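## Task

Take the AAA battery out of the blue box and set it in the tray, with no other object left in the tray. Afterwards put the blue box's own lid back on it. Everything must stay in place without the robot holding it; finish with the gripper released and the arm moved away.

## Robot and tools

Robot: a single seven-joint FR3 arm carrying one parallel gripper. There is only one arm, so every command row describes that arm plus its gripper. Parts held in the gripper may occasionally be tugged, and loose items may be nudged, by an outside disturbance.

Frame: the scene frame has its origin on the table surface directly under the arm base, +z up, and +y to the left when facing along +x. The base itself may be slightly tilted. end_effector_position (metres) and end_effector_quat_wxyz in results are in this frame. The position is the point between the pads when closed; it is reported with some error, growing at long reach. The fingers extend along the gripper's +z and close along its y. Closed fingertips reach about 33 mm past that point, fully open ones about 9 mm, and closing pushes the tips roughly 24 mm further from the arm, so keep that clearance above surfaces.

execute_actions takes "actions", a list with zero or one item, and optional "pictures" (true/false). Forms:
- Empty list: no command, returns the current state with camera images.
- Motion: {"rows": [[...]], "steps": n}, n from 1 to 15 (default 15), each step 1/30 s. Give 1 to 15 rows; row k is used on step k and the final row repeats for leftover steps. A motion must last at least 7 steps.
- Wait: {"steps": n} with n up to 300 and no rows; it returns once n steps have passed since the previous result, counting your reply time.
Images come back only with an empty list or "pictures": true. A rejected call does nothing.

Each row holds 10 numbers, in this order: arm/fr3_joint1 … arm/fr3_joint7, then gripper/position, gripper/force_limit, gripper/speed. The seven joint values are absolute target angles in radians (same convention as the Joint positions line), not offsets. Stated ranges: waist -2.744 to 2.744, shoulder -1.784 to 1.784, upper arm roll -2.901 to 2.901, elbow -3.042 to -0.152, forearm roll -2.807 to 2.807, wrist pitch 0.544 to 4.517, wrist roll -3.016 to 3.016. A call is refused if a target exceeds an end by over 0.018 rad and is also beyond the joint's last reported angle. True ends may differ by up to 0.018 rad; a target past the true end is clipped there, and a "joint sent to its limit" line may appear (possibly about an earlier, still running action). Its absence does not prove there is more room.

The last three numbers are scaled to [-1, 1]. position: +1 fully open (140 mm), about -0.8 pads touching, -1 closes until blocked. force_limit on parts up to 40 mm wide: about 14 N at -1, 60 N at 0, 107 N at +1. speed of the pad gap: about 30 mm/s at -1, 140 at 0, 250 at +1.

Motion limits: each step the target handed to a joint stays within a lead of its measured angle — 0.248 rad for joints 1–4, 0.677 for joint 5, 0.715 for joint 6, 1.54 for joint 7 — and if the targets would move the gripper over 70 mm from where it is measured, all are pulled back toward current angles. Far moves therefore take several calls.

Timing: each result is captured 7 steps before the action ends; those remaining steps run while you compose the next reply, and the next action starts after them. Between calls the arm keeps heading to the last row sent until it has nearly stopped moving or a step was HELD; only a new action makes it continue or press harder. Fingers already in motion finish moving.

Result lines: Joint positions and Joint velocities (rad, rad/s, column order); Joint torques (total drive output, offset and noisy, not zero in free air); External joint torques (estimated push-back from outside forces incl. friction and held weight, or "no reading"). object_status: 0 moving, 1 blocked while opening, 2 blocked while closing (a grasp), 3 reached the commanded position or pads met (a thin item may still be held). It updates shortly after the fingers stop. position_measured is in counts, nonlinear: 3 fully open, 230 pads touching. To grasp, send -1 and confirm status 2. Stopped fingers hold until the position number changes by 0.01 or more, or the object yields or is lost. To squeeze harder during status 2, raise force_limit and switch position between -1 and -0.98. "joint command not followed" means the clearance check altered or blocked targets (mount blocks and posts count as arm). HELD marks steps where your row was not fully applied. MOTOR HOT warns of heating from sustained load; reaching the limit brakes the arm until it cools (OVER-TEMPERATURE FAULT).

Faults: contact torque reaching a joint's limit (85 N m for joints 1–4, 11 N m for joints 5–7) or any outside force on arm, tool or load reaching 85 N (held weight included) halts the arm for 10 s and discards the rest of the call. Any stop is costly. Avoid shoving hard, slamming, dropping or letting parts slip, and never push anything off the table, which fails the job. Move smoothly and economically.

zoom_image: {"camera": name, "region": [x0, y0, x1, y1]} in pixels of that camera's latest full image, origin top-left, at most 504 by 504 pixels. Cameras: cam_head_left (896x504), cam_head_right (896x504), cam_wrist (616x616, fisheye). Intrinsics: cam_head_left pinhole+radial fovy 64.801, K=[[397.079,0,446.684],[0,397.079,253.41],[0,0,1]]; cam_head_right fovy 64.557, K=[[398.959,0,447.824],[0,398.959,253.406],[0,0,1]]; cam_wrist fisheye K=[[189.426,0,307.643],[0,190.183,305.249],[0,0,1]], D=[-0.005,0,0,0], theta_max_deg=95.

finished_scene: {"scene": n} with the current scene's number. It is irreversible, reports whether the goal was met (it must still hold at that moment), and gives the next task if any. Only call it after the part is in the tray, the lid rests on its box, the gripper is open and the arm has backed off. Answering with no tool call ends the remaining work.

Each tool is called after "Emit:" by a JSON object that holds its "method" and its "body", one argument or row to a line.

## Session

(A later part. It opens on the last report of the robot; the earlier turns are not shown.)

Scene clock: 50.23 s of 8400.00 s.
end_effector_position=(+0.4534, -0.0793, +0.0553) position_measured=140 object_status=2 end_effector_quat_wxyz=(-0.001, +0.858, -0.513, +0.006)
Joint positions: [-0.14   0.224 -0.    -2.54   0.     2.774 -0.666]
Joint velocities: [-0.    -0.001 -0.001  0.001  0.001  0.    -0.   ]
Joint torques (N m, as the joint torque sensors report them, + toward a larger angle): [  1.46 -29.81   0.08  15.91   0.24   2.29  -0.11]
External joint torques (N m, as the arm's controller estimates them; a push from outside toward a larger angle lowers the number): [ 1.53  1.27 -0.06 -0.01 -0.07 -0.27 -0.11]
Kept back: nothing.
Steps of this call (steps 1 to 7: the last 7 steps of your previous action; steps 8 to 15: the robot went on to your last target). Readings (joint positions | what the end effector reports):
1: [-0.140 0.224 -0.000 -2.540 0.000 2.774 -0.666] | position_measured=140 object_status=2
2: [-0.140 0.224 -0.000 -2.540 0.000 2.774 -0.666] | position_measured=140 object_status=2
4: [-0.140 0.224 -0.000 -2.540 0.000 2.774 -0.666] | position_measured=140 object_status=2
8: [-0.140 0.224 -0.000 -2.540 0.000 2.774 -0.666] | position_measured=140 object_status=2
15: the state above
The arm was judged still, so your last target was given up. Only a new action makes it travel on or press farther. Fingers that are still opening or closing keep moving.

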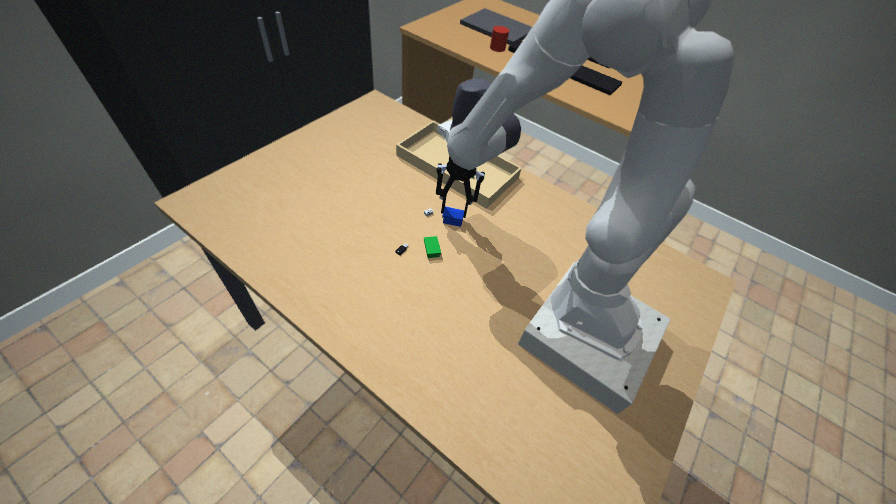

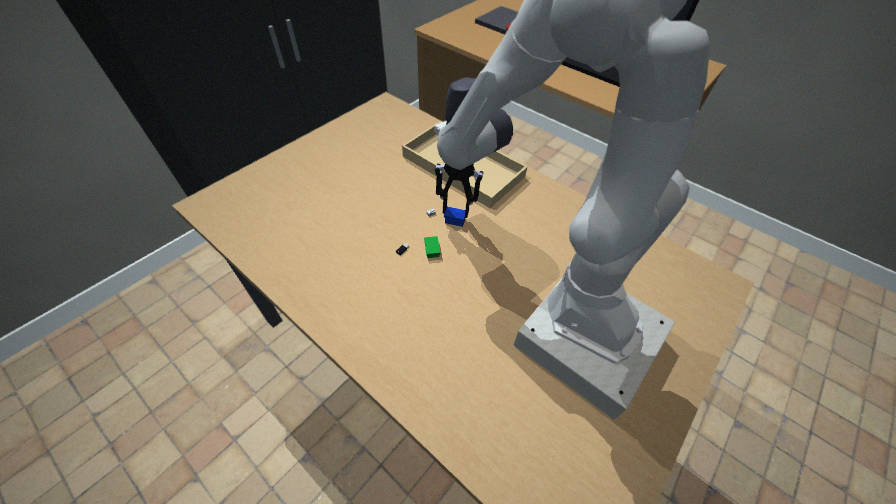

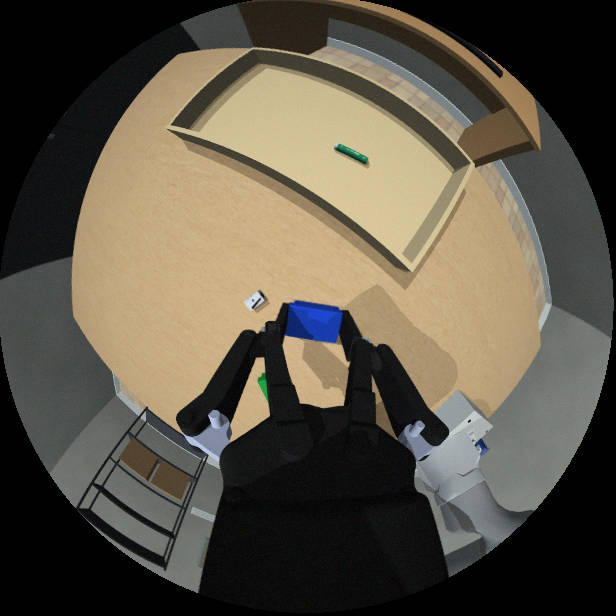

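Emit:
{"method": "execute_actions", "body": {
  "actions": []
}}

Emit:
{"method": "execute_actions", "body": {
  "actions": [
    {"rows":[[-0.138,0.228,0,-2.538,0,2.774,-0.665,-1,-0.3,0.3],[-0.138,0.228,0,-2.538,0,2.774,-0.665,-1,-0.3,0.3],[-0.138,0.231,0,-2.538,0,2.777,-0.665,-1,-0.3,0.3],[-0.138,0.231,0,-2.538,0,2.777,-0.665,-1,-0.3,0.3],[-0.138,0.234,0,-2.538,0,2.78,-0.665,-1,-0.3,0.3],[-0.138,0.234,0,-2.538,0,2.78,-0.665,-1,-0.3,0.3],[-0.138,0.237,0,-2.538,0,2.783,-0.665,-1,-0.3,0.3],[-0.138,0.237,0,-2.538,0,2.783,-0.665,-1,-0.3,0.3],[-0.138,0.24,0,-2.538,0,2.786,-0.665,-1,-0.3,0.3],[-0.138,0.24,0,-2.538,0,2.786,-0.665,-1,-0.3,0.3],[-0.138,0.243,0,-2.538,0,2.789,-0.665,-1,-0.3,0.3],[-0.138,0.243,0,-2.538,0,2.789,-0.665,-1,-0.3,0.3],[-0.138,0.246,0,-2.538,0,2.792,-0.665,-1,-0.3,0.3]],"steps":15}
  ]
}}

Emit:
{"method": "execute_actions", "body": {
  "actions": [
    {"steps":15}
  ],
  "pictures": true
}}

Scene clock: 51.57 s of 8400.00 s.
end_effector_position=(+0.4535, -0.0793, +0.0553) position_measured=140 object_status=2 end_effector_quat_wxyz=(-0.001, +0.858, -0.513, +0.006)
Joint positions: [-0.14   0.224 -0.    -2.54   0.     2.774 -0.666]
Joint velocities: [-0.001 -0.     0.001  0.    -0.001 -0.    -0.   ]
Joint torques (N m, as the joint torque sensors report them, + toward a larger angle): [  1.51 -29.79   0.22  16.11   0.31   2.34  -0.09]
External joint torques (N m, as the arm's controller estimates them; a push from outside toward a larger angle lowers the number): [ 1.55  1.19  0.05  0.29  0.   -0.21 -0.09]
Kept back: nothing.
Steps of this call (steps 1 to 40: nothing new was sent). Readings (joint positions | what the end effector reports):
1: [-0.140 0.224 -0.000 -2.540 0.000 2.774 -0.666] | position_measured=140 object_status=2
2: [-0.140 0.224 -0.000 -2.540 0.000 2.774 -0.666] | position_measured=140 object_status=2
4: [-0.140 0.224 -0.000 -2.540 0.000 2.774 -0.666] | position_measured=140 object_status=2
8: [-0.140 0.224 -0.000 -2.540 0.000 2.774 -0.666] | position_measured=140 object_status=2
40: the state above

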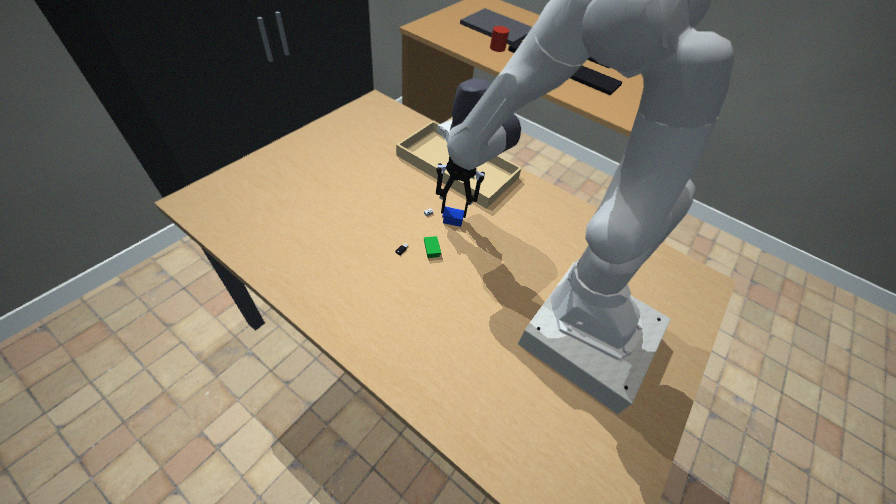

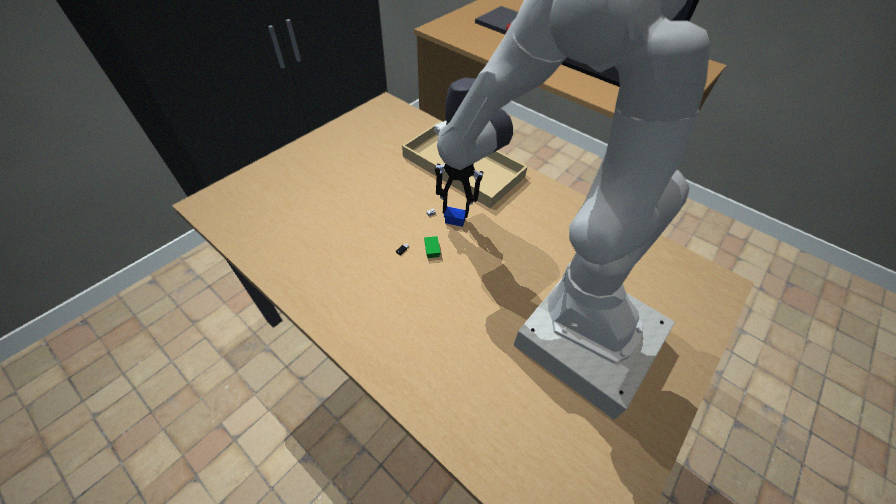

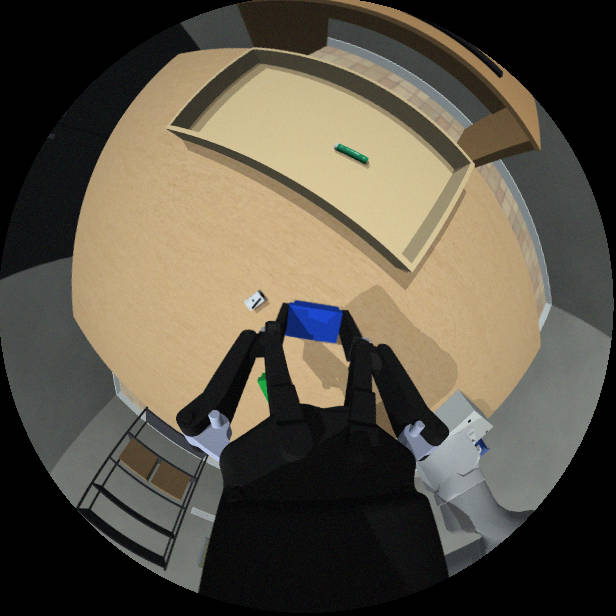

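Scene clock: 51.83 s of 8400.00 s.
end_effector_position=(+0.4514, -0.0789, +0.0515) position_measured=140 object_status=2 end_effector_quat_wxyz=(-0.000, +0.858, -0.513, +0.004)
Joint positions: [-0.14   0.233 -0.    -2.539  0.     2.777 -0.666]
Joint velocities: [-0.     0.043  0.001 -0.001 -0.     0.019 -0.001]
Joint torques (N m, as the joint torque sensors report them, + toward a larger angle): [  1.6  -30.17  -0.68  15.91   0.08   3.14  -0.08]
External joint torques (N m, as the arm's controller estimates them; a push from outside toward a larger angle lowers the number): [ 1.61  1.33 -0.89  0.17 -0.21  0.57 -0.08]
Steps of this call (steps 1 to 8: the first 8 steps of this action). Readings (joint positions | what the end effector reports):
1: [-0.140 0.224 -0.000 -2.540 0.000 2.774 -0.666] | position_measured=140 object_status=2
2: [-0.140 0.225 -0.000 -2.540 0.000 2.774 -0.666] | position_measured=140 object_status=2
4: [-0.140 0.227 -0.000 -2.540 0.000 2.774 -0.666] | position_measured=140 object_status=2
8: the state above

Scene clock: 52.33 s of 8400.00 s.
end_effector_position=(+0.4509, -0.0788, +0.0472) position_measured=140 object_status=2 end_effector_quat_wxyz=(-0.000, +0.858, -0.513, +0.004)
Joint positions: [-0.14   0.244 -0.    -2.539  0.     2.788 -0.666]
Joint velocities: [-0.     0.001 -0.    -0.001 -0.001  0.006 -0.   ]
Joint torques (N m, as the joint torque sensors report them, + toward a larger angle): [  1.24 -29.54  -0.14  14.87   0.24   3.04  -0.02]
External joint torques (N m, as the arm's controller estimates them; a push from outside toward a larger angle lowers the number): [ 1.33  1.58 -0.28 -0.46 -0.05  0.53 -0.02]
Kept back: nothing.
Steps of this call (steps 1 to 7: the last 7 steps of your previous action; steps 8 to 15: the robot went on to your last target). Readings (joint positions | what the end effector reports):
1: [-0.140 0.234 -0.000 -2.539 0.000 2.778 -0.666] | position_measured=140 object_status=2
2: [-0.140 0.236 -0.000 -2.539 0.000 2.779 -0.666] | position_measured=140 object_status=2
4: [-0.140 0.239 -0.000 -2.539 0.000 2.781 -0.666] | position_measured=140 object_status=2
8: [-0.140 0.244 -0.000 -2.539 0.000 2.786 -0.666] | position_measured=140 object_status=2
15: the state above

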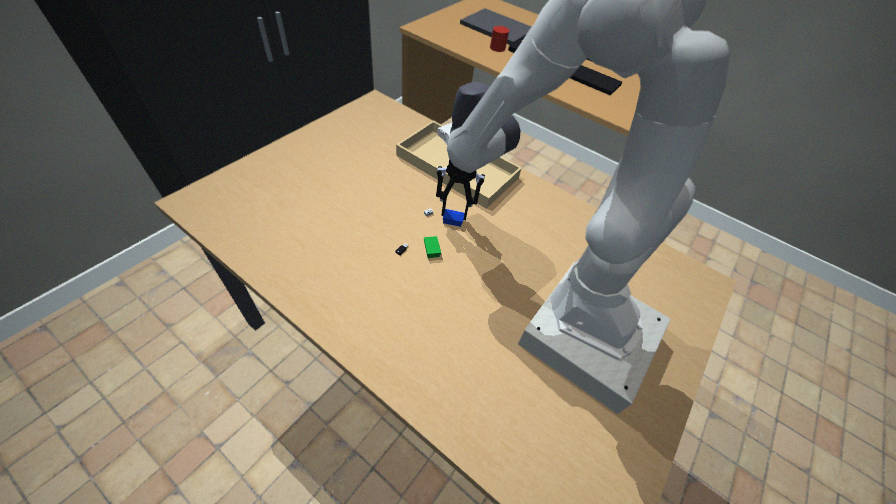

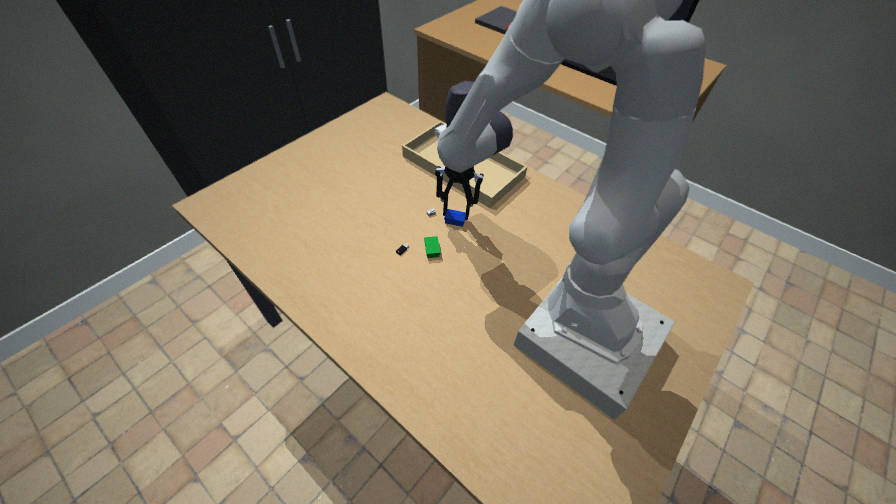

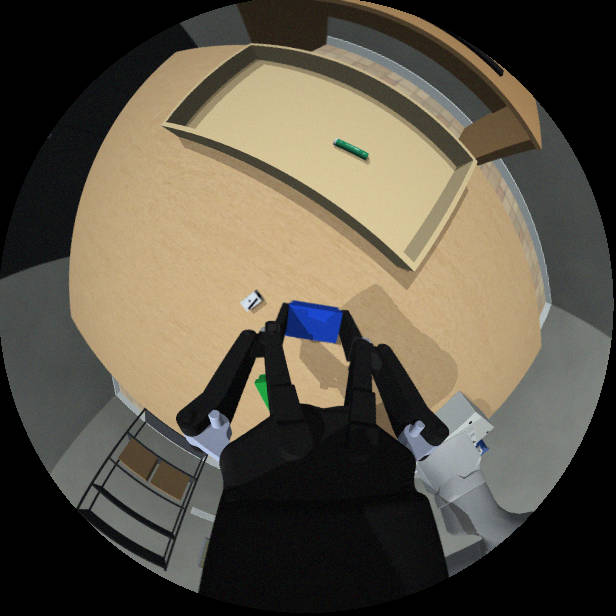

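Passed the rim. Continue, with q4 compensating the inward drift slightly.

Emit:
{"method": "execute_actions", "body": {
  "actions": [
    {"rows":[[-0.138,0.249,0,-2.537,0,2.793,-0.665,-1,-0.3,0.3],[-0.138,0.249,0,-2.537,0,2.793,-0.665,-1,-0.3,0.3],[-0.138,0.252,0,-2.536,0,2.795,-0.665,-1,-0.3,0.3],[-0.138,0.252,0,-2.536,0,2.795,-0.665,-1,-0.3,0.3],[-0.138,0.255,0,-2.535,0,2.797,-0.665,-1,-0.3,0.3],[-0.138,0.255,0,-2.535,0,2.797,-0.665,-1,-0.3,0.3],[-0.138,0.258,0,-2.535,0,2.8,-0.665,-1,-0.3,0.3],[-0.138,0.258,0,-2.535,0,2.8,-0.665,-1,-0.3,0.3],[-0.138,0.261,0,-2.535,0,2.802,-0.665,-1,-0.3,0.3],[-0.138,0.261,0,-2.535,0,2.802,-0.665,-1,-0.3,0.3],[-0.138,0.264,0,-2.535,0,2.805,-0.665,-1,-0.3,0.3],[-0.138,0.264,0,-2.535,0,2.805,-0.665,-1,-0.3,0.3],[-0.138,0.268,0,-2.535,0,2.808,-0.665,-1,-0.3,0.3]],"steps":15}
  ]
}}

Emit:
{"method": "execute_actions", "body": {
  "actions": [
    {"steps":15}
  ],
  "pictures": true
}}

Emit:
{"method": "zoom_image", "body": {
  "camera": "cam_head_left",
  "region": [400,170,510,250]
}}

Scene clock: 53.20 s of 8400.00 s.
end_effector_position=(+0.4507, -0.0788, +0.0441) position_measured=140 object_status=2 end_effector_quat_wxyz=(+0.000, +0.858, -0.513, +0.003)
Joint positions: [-0.14   0.254 -0.    -2.537  0.     2.794 -0.666]
Joint velocities: [ 0.001  0.039  0.     0.    -0.001  0.025  0.002]
Joint torques (N m, as the joint torque sensors report them, + toward a larger angle): [  1.61 -29.98  -0.13  15.04   0.33   3.07  -0.07]
External joint torques (N m, as the arm's controller estimates them; a push from outside toward a larger angle lowers the number): [ 1.62  1.89 -0.37 -0.37  0.06  0.54 -0.07]
Steps of this call (steps 1 to 15: the robot went on to your last target; steps 16 to 18: nothing new was sent; steps 19 to 26: the first 8 steps of this action). Readings (joint positions | what the end effector reports):
19: [-0.140 0.245 -0.000 -2.539 0.000 2.790 -0.666] | position_measured=140 object_status=2
20: [-0.140 0.246 -0.000 -2.539 0.000 2.790 -0.666] | position_measured=140 object_status=2
22: [-0.140 0.248 -0.000 -2.538 0.000 2.791 -0.666] | position_measured=140 object_status=2
26: the state above

Scene clock: 53.70 s of 8400.00 s.
end_effector_position=(+0.4546, -0.0795, +0.0440) position_measured=140 object_status=2 end_effector_quat_wxyz=(-0.001, +0.858, -0.513, +0.007)
Joint positions: [-0.14   0.258 -0.    -2.534  0.     2.805 -0.666]
Joint velocities: [-0.     0.002  0.    -0.001  0.     0.004 -0.   ]
Joint torques (N m, as the joint torque sensors report them, + toward a larger angle): [  0.92 -25.15   0.38  13.63   0.28   2.92  -0.04]
External joint torques (N m, as the arm's controller estimates them; a push from outside toward a larger angle lowers the number): [ 0.97  6.33  0.19 -1.62  0.    0.38 -0.04]
Kept back: nothing.
Steps of this call (steps 1 to 7: the last 7 steps of your previous action; steps 8 to 15: the robot went on to your last target). Readings (joint positions | what the end effector reports):
1: [-0.140 0.254 -0.000 -2.537 0.000 2.795 -0.666] | position_measured=140 object_status=2
2: [-0.140 0.255 -0.000 -2.536 0.000 2.796 -0.666] | position_measured=140 object_status=2
4: [-0.140 0.256 -0.000 -2.535 0.000 2.798 -0.666] | position_measured=140 object_status=2
8: [-0.140 0.258 -0.000 -2.534 0.000 2.802 -0.666] | position_measured=140 object_status=2
15: the state above

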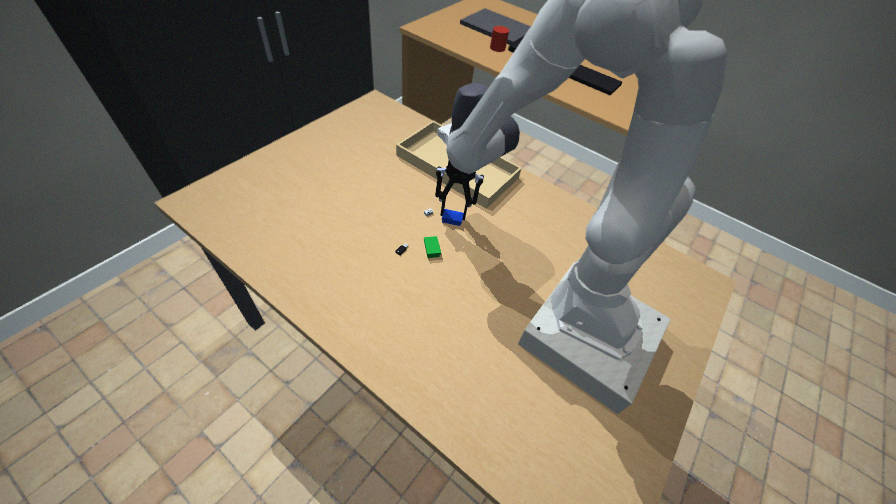

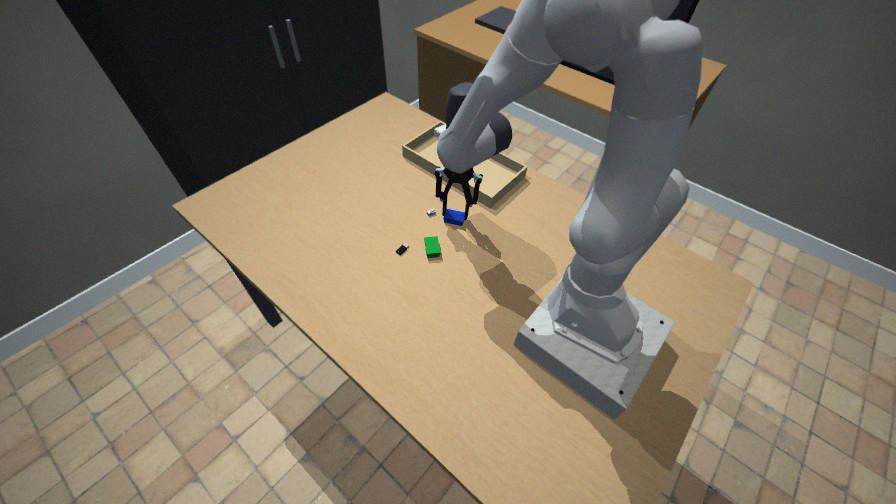

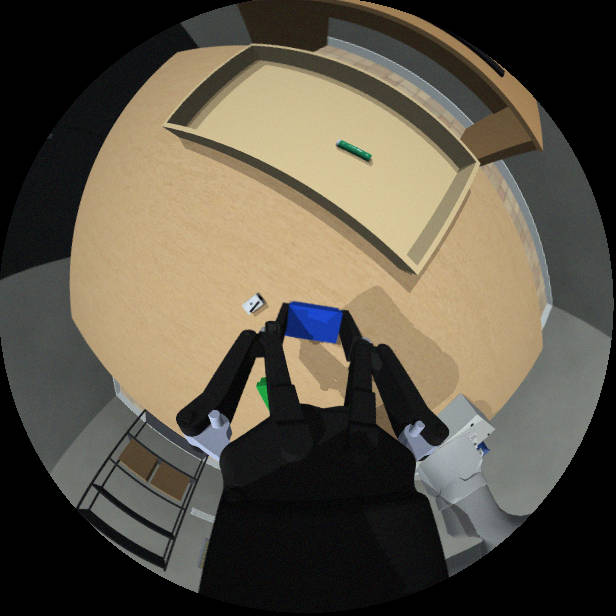

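Region (400, 170, 510, 250) of cam_head_left's 896x504 image, scaled by 4.582, with more detail than that image has; it fills the top 367 rows of this view, and the rest is white.

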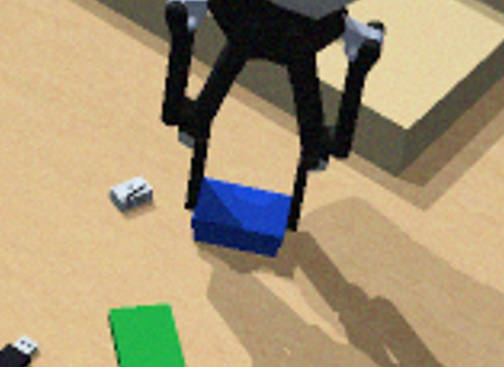

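Emit:
{"method": "execute_actions", "body": {
  "actions": [
    {"rows":[[-0.138,0.272,0,-2.537,0,2.805,-0.665,-1,-0.3,0.3],[-0.138,0.276,0,-2.538,0,2.805,-0.665,-1,-0.3,0.3],[-0.138,0.276,0,-2.538,0,2.805,-0.665,-1,-0.3,0.3],[-0.138,0.276,0,-2.538,0,2.805,-0.665,-1,-0.3,0.3],[-0.138,0.276,0,-2.538,0,2.805,-0.665,-1,-0.3,0.3],[-0.138,0.276,0,-2.538,0,2.805,-0.665,-1,-0.3,0.3],[-0.138,0.276,0,-2.538,0,2.805,-0.665,-1,-0.3,0.3],[-0.138,0.276,0,-2.538,0,2.805,-0.665,-1,-0.3,0.3],[-0.138,0.26,0,-2.537,0,2.8,-0.665,-0.1,-0.3,0.3]],"steps":15}
  ]
}}

Emit:
{"method": "execute_actions", "body": {
  "actions": [
    {"rows":[[-0.138,0.258,0,-2.536,0,2.798,-0.665,-0.1,-0.3,0.3],[-0.138,0.258,0,-2.536,0,2.798,-0.665,-0.1,-0.3,0.3],[-0.138,0.258,0,-2.536,0,2.798,-0.665,-0.1,-0.3,0.3],[-0.138,0.24,0,-2.536,0,2.78,-0.665,-0.1,-0.3,0.3],[-0.138,0.2,0,-2.536,0,2.74,-0.665,-0.1,-0.3,0.3],[-0.138,0.15,0,-2.536,0,2.69,-0.665,-0.1,-0.3,0.3],[-0.138,0.1,0,-2.536,0,2.64,-0.665,-0.1,-0.3,0.3],[-0.138,0.05,0,-2.536,0,2.59,-0.665,-0.1,-0.3,0.3],[-0.138,0.0,0,-2.536,0,2.54,-0.665,-0.1,-0.3,0.3]],"steps":15}
  ]
}}

Emit:
{"method": "execute_actions", "body": {
  "actions": [
    {"steps":20}
  ],
  "pictures": true
}}

Emit:
{"method": "zoom_image", "body": {
  "camera": "cam_head_left",
  "region": [410,180,490,250]
}}

Emit:
{"method": "zoom_image", "body": {
  "camera": "cam_wrist",
  "region": [260,240,370,340]
}}

Scene clock: 54.67 s of 8400.00 s.
end_effector_position=(+0.4549, -0.0795, +0.0438) position_measured=140 object_status=2 end_effector_quat_wxyz=(-0.002, +0.858, -0.513, +0.007)
Joint positions: [-0.14   0.259 -0.    -2.533  0.     2.806 -0.666]
Joint velocities: [ 0.001 -0.001  0.    -0.001 -0.    -0.    -0.   ]
Joint torques (N m, as the joint torque sensors report them, + toward a larger angle): [  1.61 -21.08  -0.19  11.49   0.24   2.58  -0.08]
External joint torques (N m, as the arm's controller estimates them; a push from outside toward a larger angle lowers the number): [ 1.61 10.65 -0.44 -3.89 -0.04  0.01 -0.08]
Steps of this call (steps 1 to 15: the robot went on to your last target; steps 16 to 21: nothing new was sent; steps 22 to 29: the first 8 steps of this action). Readings (joint positions | what the end effector reports):
22: [-0.140 0.259 -0.000 -2.534 0.000 2.805 -0.666] | position_measured=140 object_status=2
23: [-0.140 0.259 -0.000 -2.534 0.000 2.806 -0.666] | position_measured=140 object_status=2
25: [-0.140 0.259 -0.000 -2.533 0.000 2.806 -0.666] | position_measured=140 object_status=2
29: the state above

Scene clock: 55.17 s of 8400.00 s.
end_effector_position=(+0.4581, -0.0800, +0.0803) position_measured=140 object_status=2 end_effector_quat_wxyz=(-0.003, +0.858, -0.513, +0.012)
Joint positions: [-0.14   0.158 -0.    -2.542  0.     2.722 -0.666]
Joint velocities: [ 0.001 -1.252 -0.     0.001 -0.001 -0.825  0.002]
Joint torques (N m, as the joint torque sensors report them, + toward a larger angle): [  1.67 -33.88  -0.33  19.8    0.32   3.28  -0.05]
External joint torques (N m, as the arm's controller estimates them; a push from outside toward a larger angle lowers the number): [ 1.62 -0.92 -0.55 -1.9  -0.01 -0.38 -0.05]
Steps of this call (steps 1 to 7: the last 7 steps of your previous action; steps 8 to 15: the first 8 steps of this action). Readings (joint positions | what the end effector reports):
8: [-0.140 0.258 -0.000 -2.534 0.000 2.805 -0.666] | position_measured=140 object_status=2
9: [-0.140 0.258 -0.000 -2.534 0.000 2.804 -0.666] | position_measured=140 object_status=2
11: [-0.140 0.256 -0.000 -2.534 0.000 2.801 -0.666] | position_measured=140 object_status=2
15: the state above

Scene clock: 55.83 s of 8400.00 s.
end_effector_position=(+0.4544, -0.0791, +0.1402) position_measured=140 object_status=2 end_effector_quat_wxyz=(-0.002, +0.858, -0.513, +0.007)
Joint positions: [-0.14  -0.001 -0.    -2.534  0.     2.546 -0.666]
Joint velocities: [-0.001  0.001  0.     0.     0.    -0.022 -0.001]
Joint torques (N m, as the joint torque sensors report them, + toward a larger angle): [  1.56 -25.78   0.32  16.95   0.41   2.14   0.01]
External joint torques (N m, as the arm's controller estimates them; a push from outside toward a larger angle lowers the number): [ 1.62  1.37  0.38 -2.56 -0.07 -0.43  0.01]
Kept back: nothing.
Steps of this call (steps 1 to 7: the last 7 steps of your previous action; steps 8 to 20: the robot went on to your last target). Readings (joint positions | what the end effector reports):
1: [-0.140 0.113 -0.000 -2.542 0.000 2.691 -0.666] | position_measured=140 object_status=2
2: [-0.140 0.071 -0.000 -2.539 0.000 2.665 -0.666] | position_measured=140 object_status=2
4: [-0.140 0.019 -0.000 -2.531 0.000 2.629 -0.666] | position_measured=140 object_status=2
8: [-0.140 -0.001 -0.000 -2.531 0.000 2.584 -0.666] | position_measured=140 object_status=2
20: the state above

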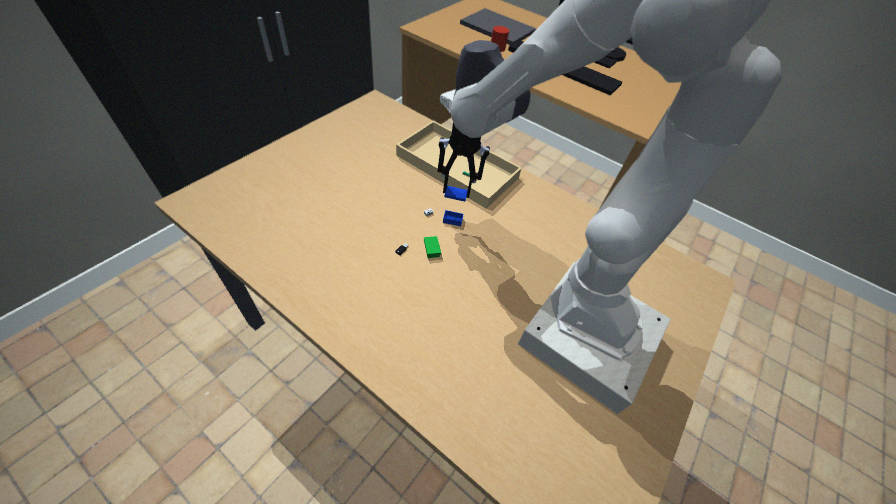

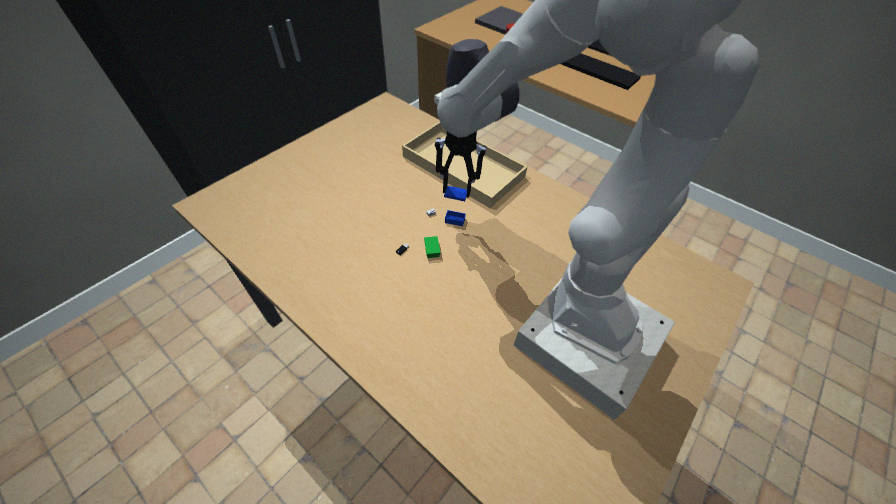

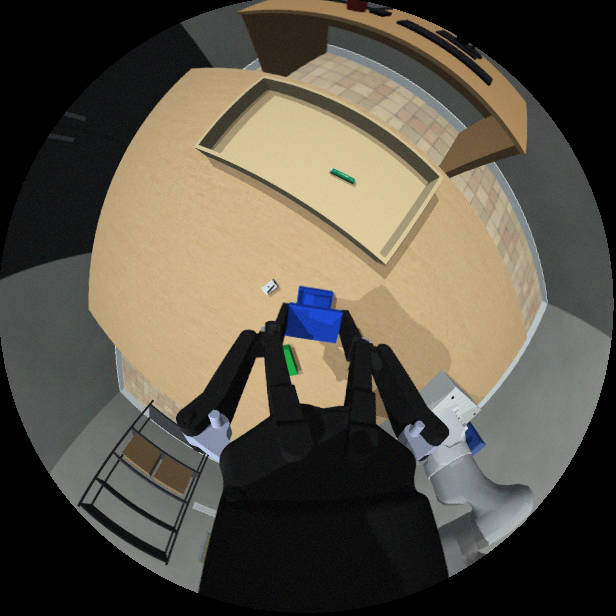

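Region (410, 180, 490, 250) of cam_head_left's 896x504 image, scaled by 6.300, with more detail than that image has; it fills the top 441 rows of this view, and the rest is white.

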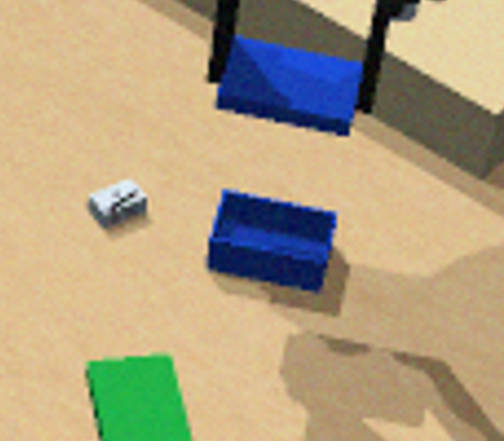

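Region (260, 240, 370, 340) of cam_wrist's 616x616 image, scaled by 4.582, with more detail than that image has; it fills the top 458 rows of this view, and the rest is white.

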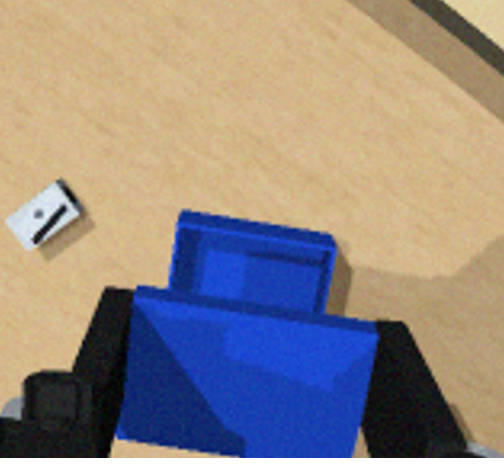

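Emit:
{"method": "execute_actions", "body": {
  "actions": [
    {"rows":[[-0.138,0.05,0,-2.538,0,2.6,-0.665,-1,-0.3,0.3],[-0.138,0.08,0,-2.538,0,2.63,-0.665,-1,-0.3,0.3],[-0.138,0.11,0,-2.538,0,2.66,-0.665,-1,-0.3,0.3],[-0.138,0.14,0,-2.538,0,2.69,-0.665,-1,-0.3,0.3],[-0.138,0.17,0,-2.538,0,2.72,-0.665,-1,-0.3,0.3],[-0.138,0.2,0,-2.538,0,2.75,-0.665,-1,-0.3,0.3],[-0.138,0.225,0,-2.538,0,2.772,-0.665,-1,-0.3,0.3]],"steps":15}
  ]
}}

Emit:
{"method": "execute_actions", "body": {
  "actions": [
    {"steps":20}
  ],
  "pictures": true
}}

Emit:
{"method": "zoom_image", "body": {
  "camera": "cam_wrist",
  "region": [260,270,370,360]
}}

Scene clock: 56.53 s of 8400.00 s.
end_effector_position=(+0.4403, -0.0769, +0.0662) position_measured=140 object_status=2 end_effector_quat_wxyz=(+0.008, +0.858, -0.513, -0.017)
Joint positions: [-0.14   0.185 -0.    -2.536  0.     2.683 -0.666]
Joint velocities: [ 0.001  0.672 -0.    -0.077  0.001  0.491 -0.001]
Joint torques (N m, as the joint torque sensors report them, + toward a larger angle): [  1.55 -38.8    0.19  18.06   0.28   3.79   0.03]
External joint torques (N m, as the arm's controller estimates them; a push from outside toward a larger angle lowers the number): [ 1.45  2.1  -0.1  -2.42  0.    0.6   0.02]
Steps of this call (steps 1 to 13: the robot went on to your last target; steps 14 to 21: the first 8 steps of this action). Readings (joint positions | what the end effector reports):
14: [-0.140 0.005 -0.000 -2.533 0.000 2.551 -0.666] | position_measured=140 object_status=0
15: [-0.140 0.021 -0.000 -2.532 0.000 2.565 -0.666] | position_measured=140 object_status=0
17: [-0.140 0.070 -0.000 -2.532 0.000 2.600 -0.666] | position_measured=140 object_status=0
21: the state above

Scene clock: 57.20 s of 8400.00 s.
end_effector_position=(+0.4522, -0.0791, +0.0552) position_measured=140 object_status=2 end_effector_quat_wxyz=(-0.000, +0.858, -0.513, +0.004)
Joint positions: [-0.14   0.223 -0.    -2.539  0.     2.768 -0.666]
Joint velocities: [ 0.     0.001  0.     0.001 -0.001  0.011  0.001]
Joint torques (N m, as the joint torque sensors report them, + toward a larger angle): [  1.44 -30.15  -0.62  15.55   0.27   3.08  -0.04]
External joint torques (N m, as the arm's controller estimates them; a push from outside toward a larger angle lowers the number): [ 1.49  0.75 -0.77 -0.25 -0.04  0.56 -0.04]
Kept back: nothing.
Steps of this call (steps 1 to 7: the last 7 steps of your previous action; steps 8 to 20: the robot went on to your last target). Readings (joint positions | what the end effector reports):
1: [-0.140 0.203 -0.000 -2.539 0.000 2.697 -0.666] | position_measured=140 object_status=2
2: [-0.140 0.215 -0.000 -2.540 0.000 2.709 -0.666] | position_measured=140 object_status=2
4: [-0.140 0.218 -0.000 -2.540 0.000 2.728 -0.666] | position_measured=140 object_status=2
8: [-0.140 0.222 -0.000 -2.539 0.000 2.751 -0.666] | position_measured=140 object_status=2
20: the state above

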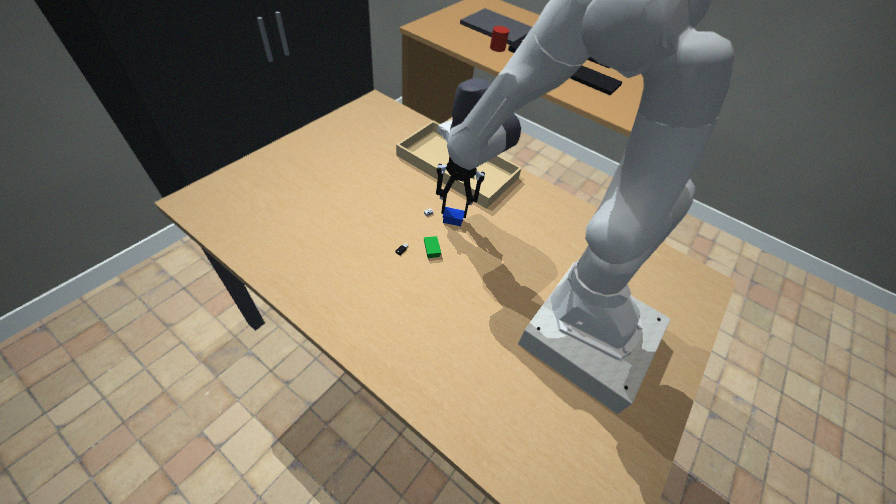

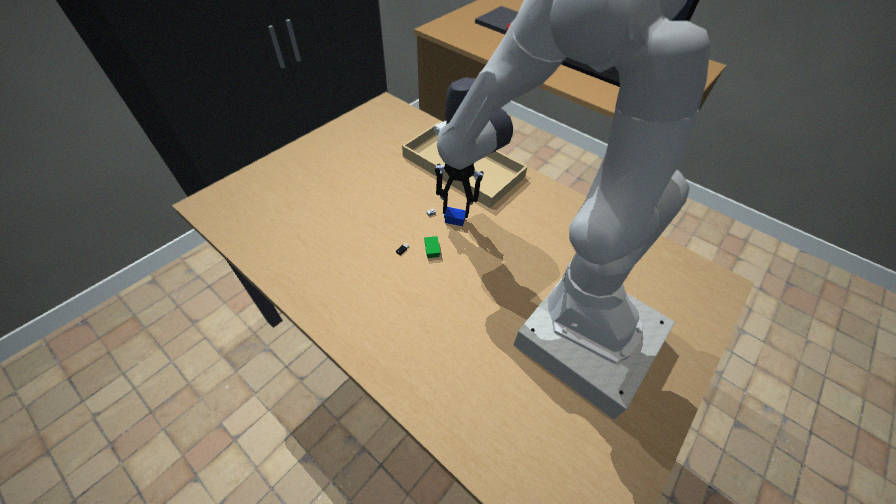

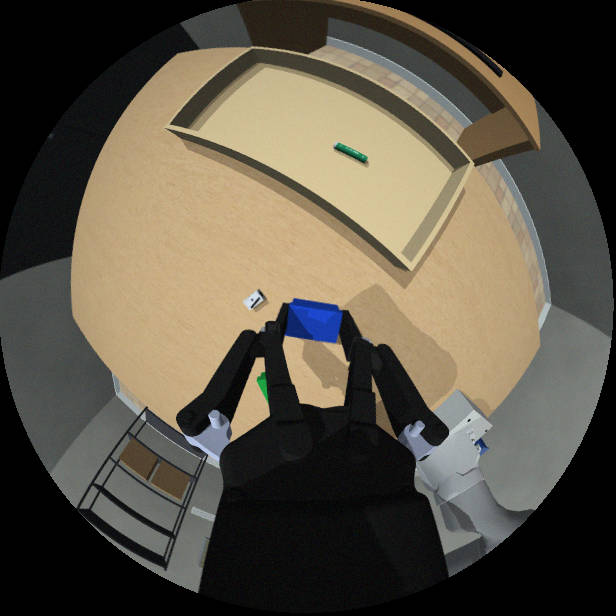

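Region (260, 270, 370, 360) of cam_wrist's 616x616 image, scaled by 4.582, with more detail than that image has; it fills the top 412 rows of this view, and the rest is white.

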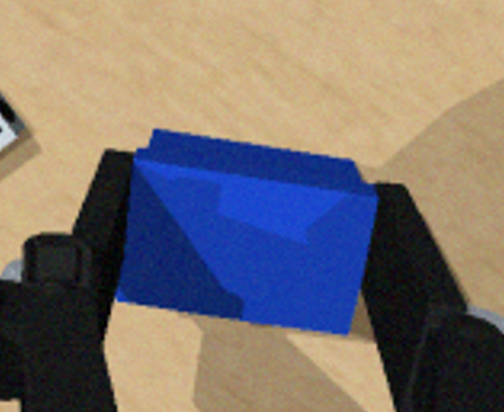

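Emit:
{"method": "execute_actions", "body": {
  "actions": [
    {"rows":[[-0.138,0.228,0,-2.538,0,2.776,-0.665,-1,-0.3,0.3],[-0.138,0.228,0,-2.538,0,2.776,-0.665,-1,-0.3,0.3],[-0.138,0.231,0,-2.538,0,2.779,-0.665,-1,-0.3,0.3],[-0.138,0.231,0,-2.538,0,2.779,-0.665,-1,-0.3,0.3],[-0.138,0.234,0,-2.538,0,2.782,-0.665,-1,-0.3,0.3],[-0.138,0.234,0,-2.538,0,2.782,-0.665,-1,-0.3,0.3],[-0.138,0.237,0,-2.538,0,2.785,-0.665,-1,-0.3,0.3],[-0.138,0.237,0,-2.538,0,2.785,-0.665,-1,-0.3,0.3],[-0.138,0.24,0,-2.538,0,2.788,-0.665,-1,-0.3,0.3],[-0.138,0.24,0,-2.538,0,2.788,-0.665,-1,-0.3,0.3],[-0.138,0.243,0,-2.538,0,2.791,-0.665,-1,-0.3,0.3],[-0.138,0.243,0,-2.538,0,2.791,-0.665,-1,-0.3,0.3],[-0.138,0.246,0,-2.538,0,2.793,-0.665,-1,-0.3,0.3]],"steps":15}
  ]
}}

Emit:
{"method": "execute_actions", "body": {
  "actions": [
    {"steps":15}
  ]
}}

Scene clock: 57.87 s of 8400.00 s.
end_effector_position=(+0.4518, -0.0790, +0.0517) position_measured=140 object_status=2 end_effector_quat_wxyz=(-0.000, +0.858, -0.513, +0.004)
Joint positions: [-0.14   0.233 -0.    -2.539  0.     2.777 -0.666]
Joint velocities: [-0.     0.042  0.    -0.    -0.     0.031  0.001]
Joint torques (N m, as the joint torque sensors report them, + toward a larger angle): [  1.93 -30.35   0.34  15.43   0.3    3.15  -0.08]
External joint torques (N m, as the arm's controller estimates them; a push from outside toward a larger angle lowers the number): [ 2.02  1.3   0.2  -0.38  0.    0.57 -0.08]
Steps of this call (steps 1 to 12: the robot went on to your last target; steps 13 to 20: the first 8 steps of this action). Readings (joint positions | what the end effector reports):
13: [-0.140 0.224 -0.000 -2.539 0.000 2.770 -0.666] | position_measured=140 object_status=2
14: [-0.140 0.224 -0.000 -2.539 0.000 2.771 -0.666] | position_measured=140 object_status=2
16: [-0.140 0.227 -0.000 -2.539 0.000 2.772 -0.666] | position_measured=140 object_status=2
20: the state above

Scene clock: 58.37 s of 8400.00 s.
end_effector_position=(+0.4516, -0.0790, +0.0475) position_measured=140 object_status=2 end_effector_quat_wxyz=(-0.000, +0.858, -0.513, +0.004)
Joint positions: [-0.14   0.244 -0.    -2.539  0.     2.789 -0.666]
Joint velocities: [ 0.    -0.     0.001 -0.     0.001  0.007  0.001]
Joint torques (N m, as the joint torque sensors report them, + toward a larger angle): [  1.15 -30.19   0.19  14.51   0.32   2.97  -0.01]
External joint torques (N m, as the arm's controller estimates them; a push from outside toward a larger angle lowers the number): [ 1.16  1.13 -0.03 -1.    0.03  0.43 -0.01]
Kept back: nothing.
Steps of this call (steps 1 to 7: the last 7 steps of your previous action; steps 8 to 15: the robot went on to your last target). Readings (joint positions | what the end effector reports):
1: [-0.140 0.234 -0.000 -2.539 0.000 2.779 -0.666] | position_measured=140 object_status=2
2: [-0.140 0.236 -0.000 -2.539 0.000 2.780 -0.666] | position_measured=140 object_status=2
4: [-0.140 0.239 -0.000 -2.539 0.000 2.782 -0.666] | position_measured=140 object_status=2
8: [-0.140 0.244 -0.000 -2.539 0.000 2.787 -0.666] | position_measured=140 object_status=2
15: the state above


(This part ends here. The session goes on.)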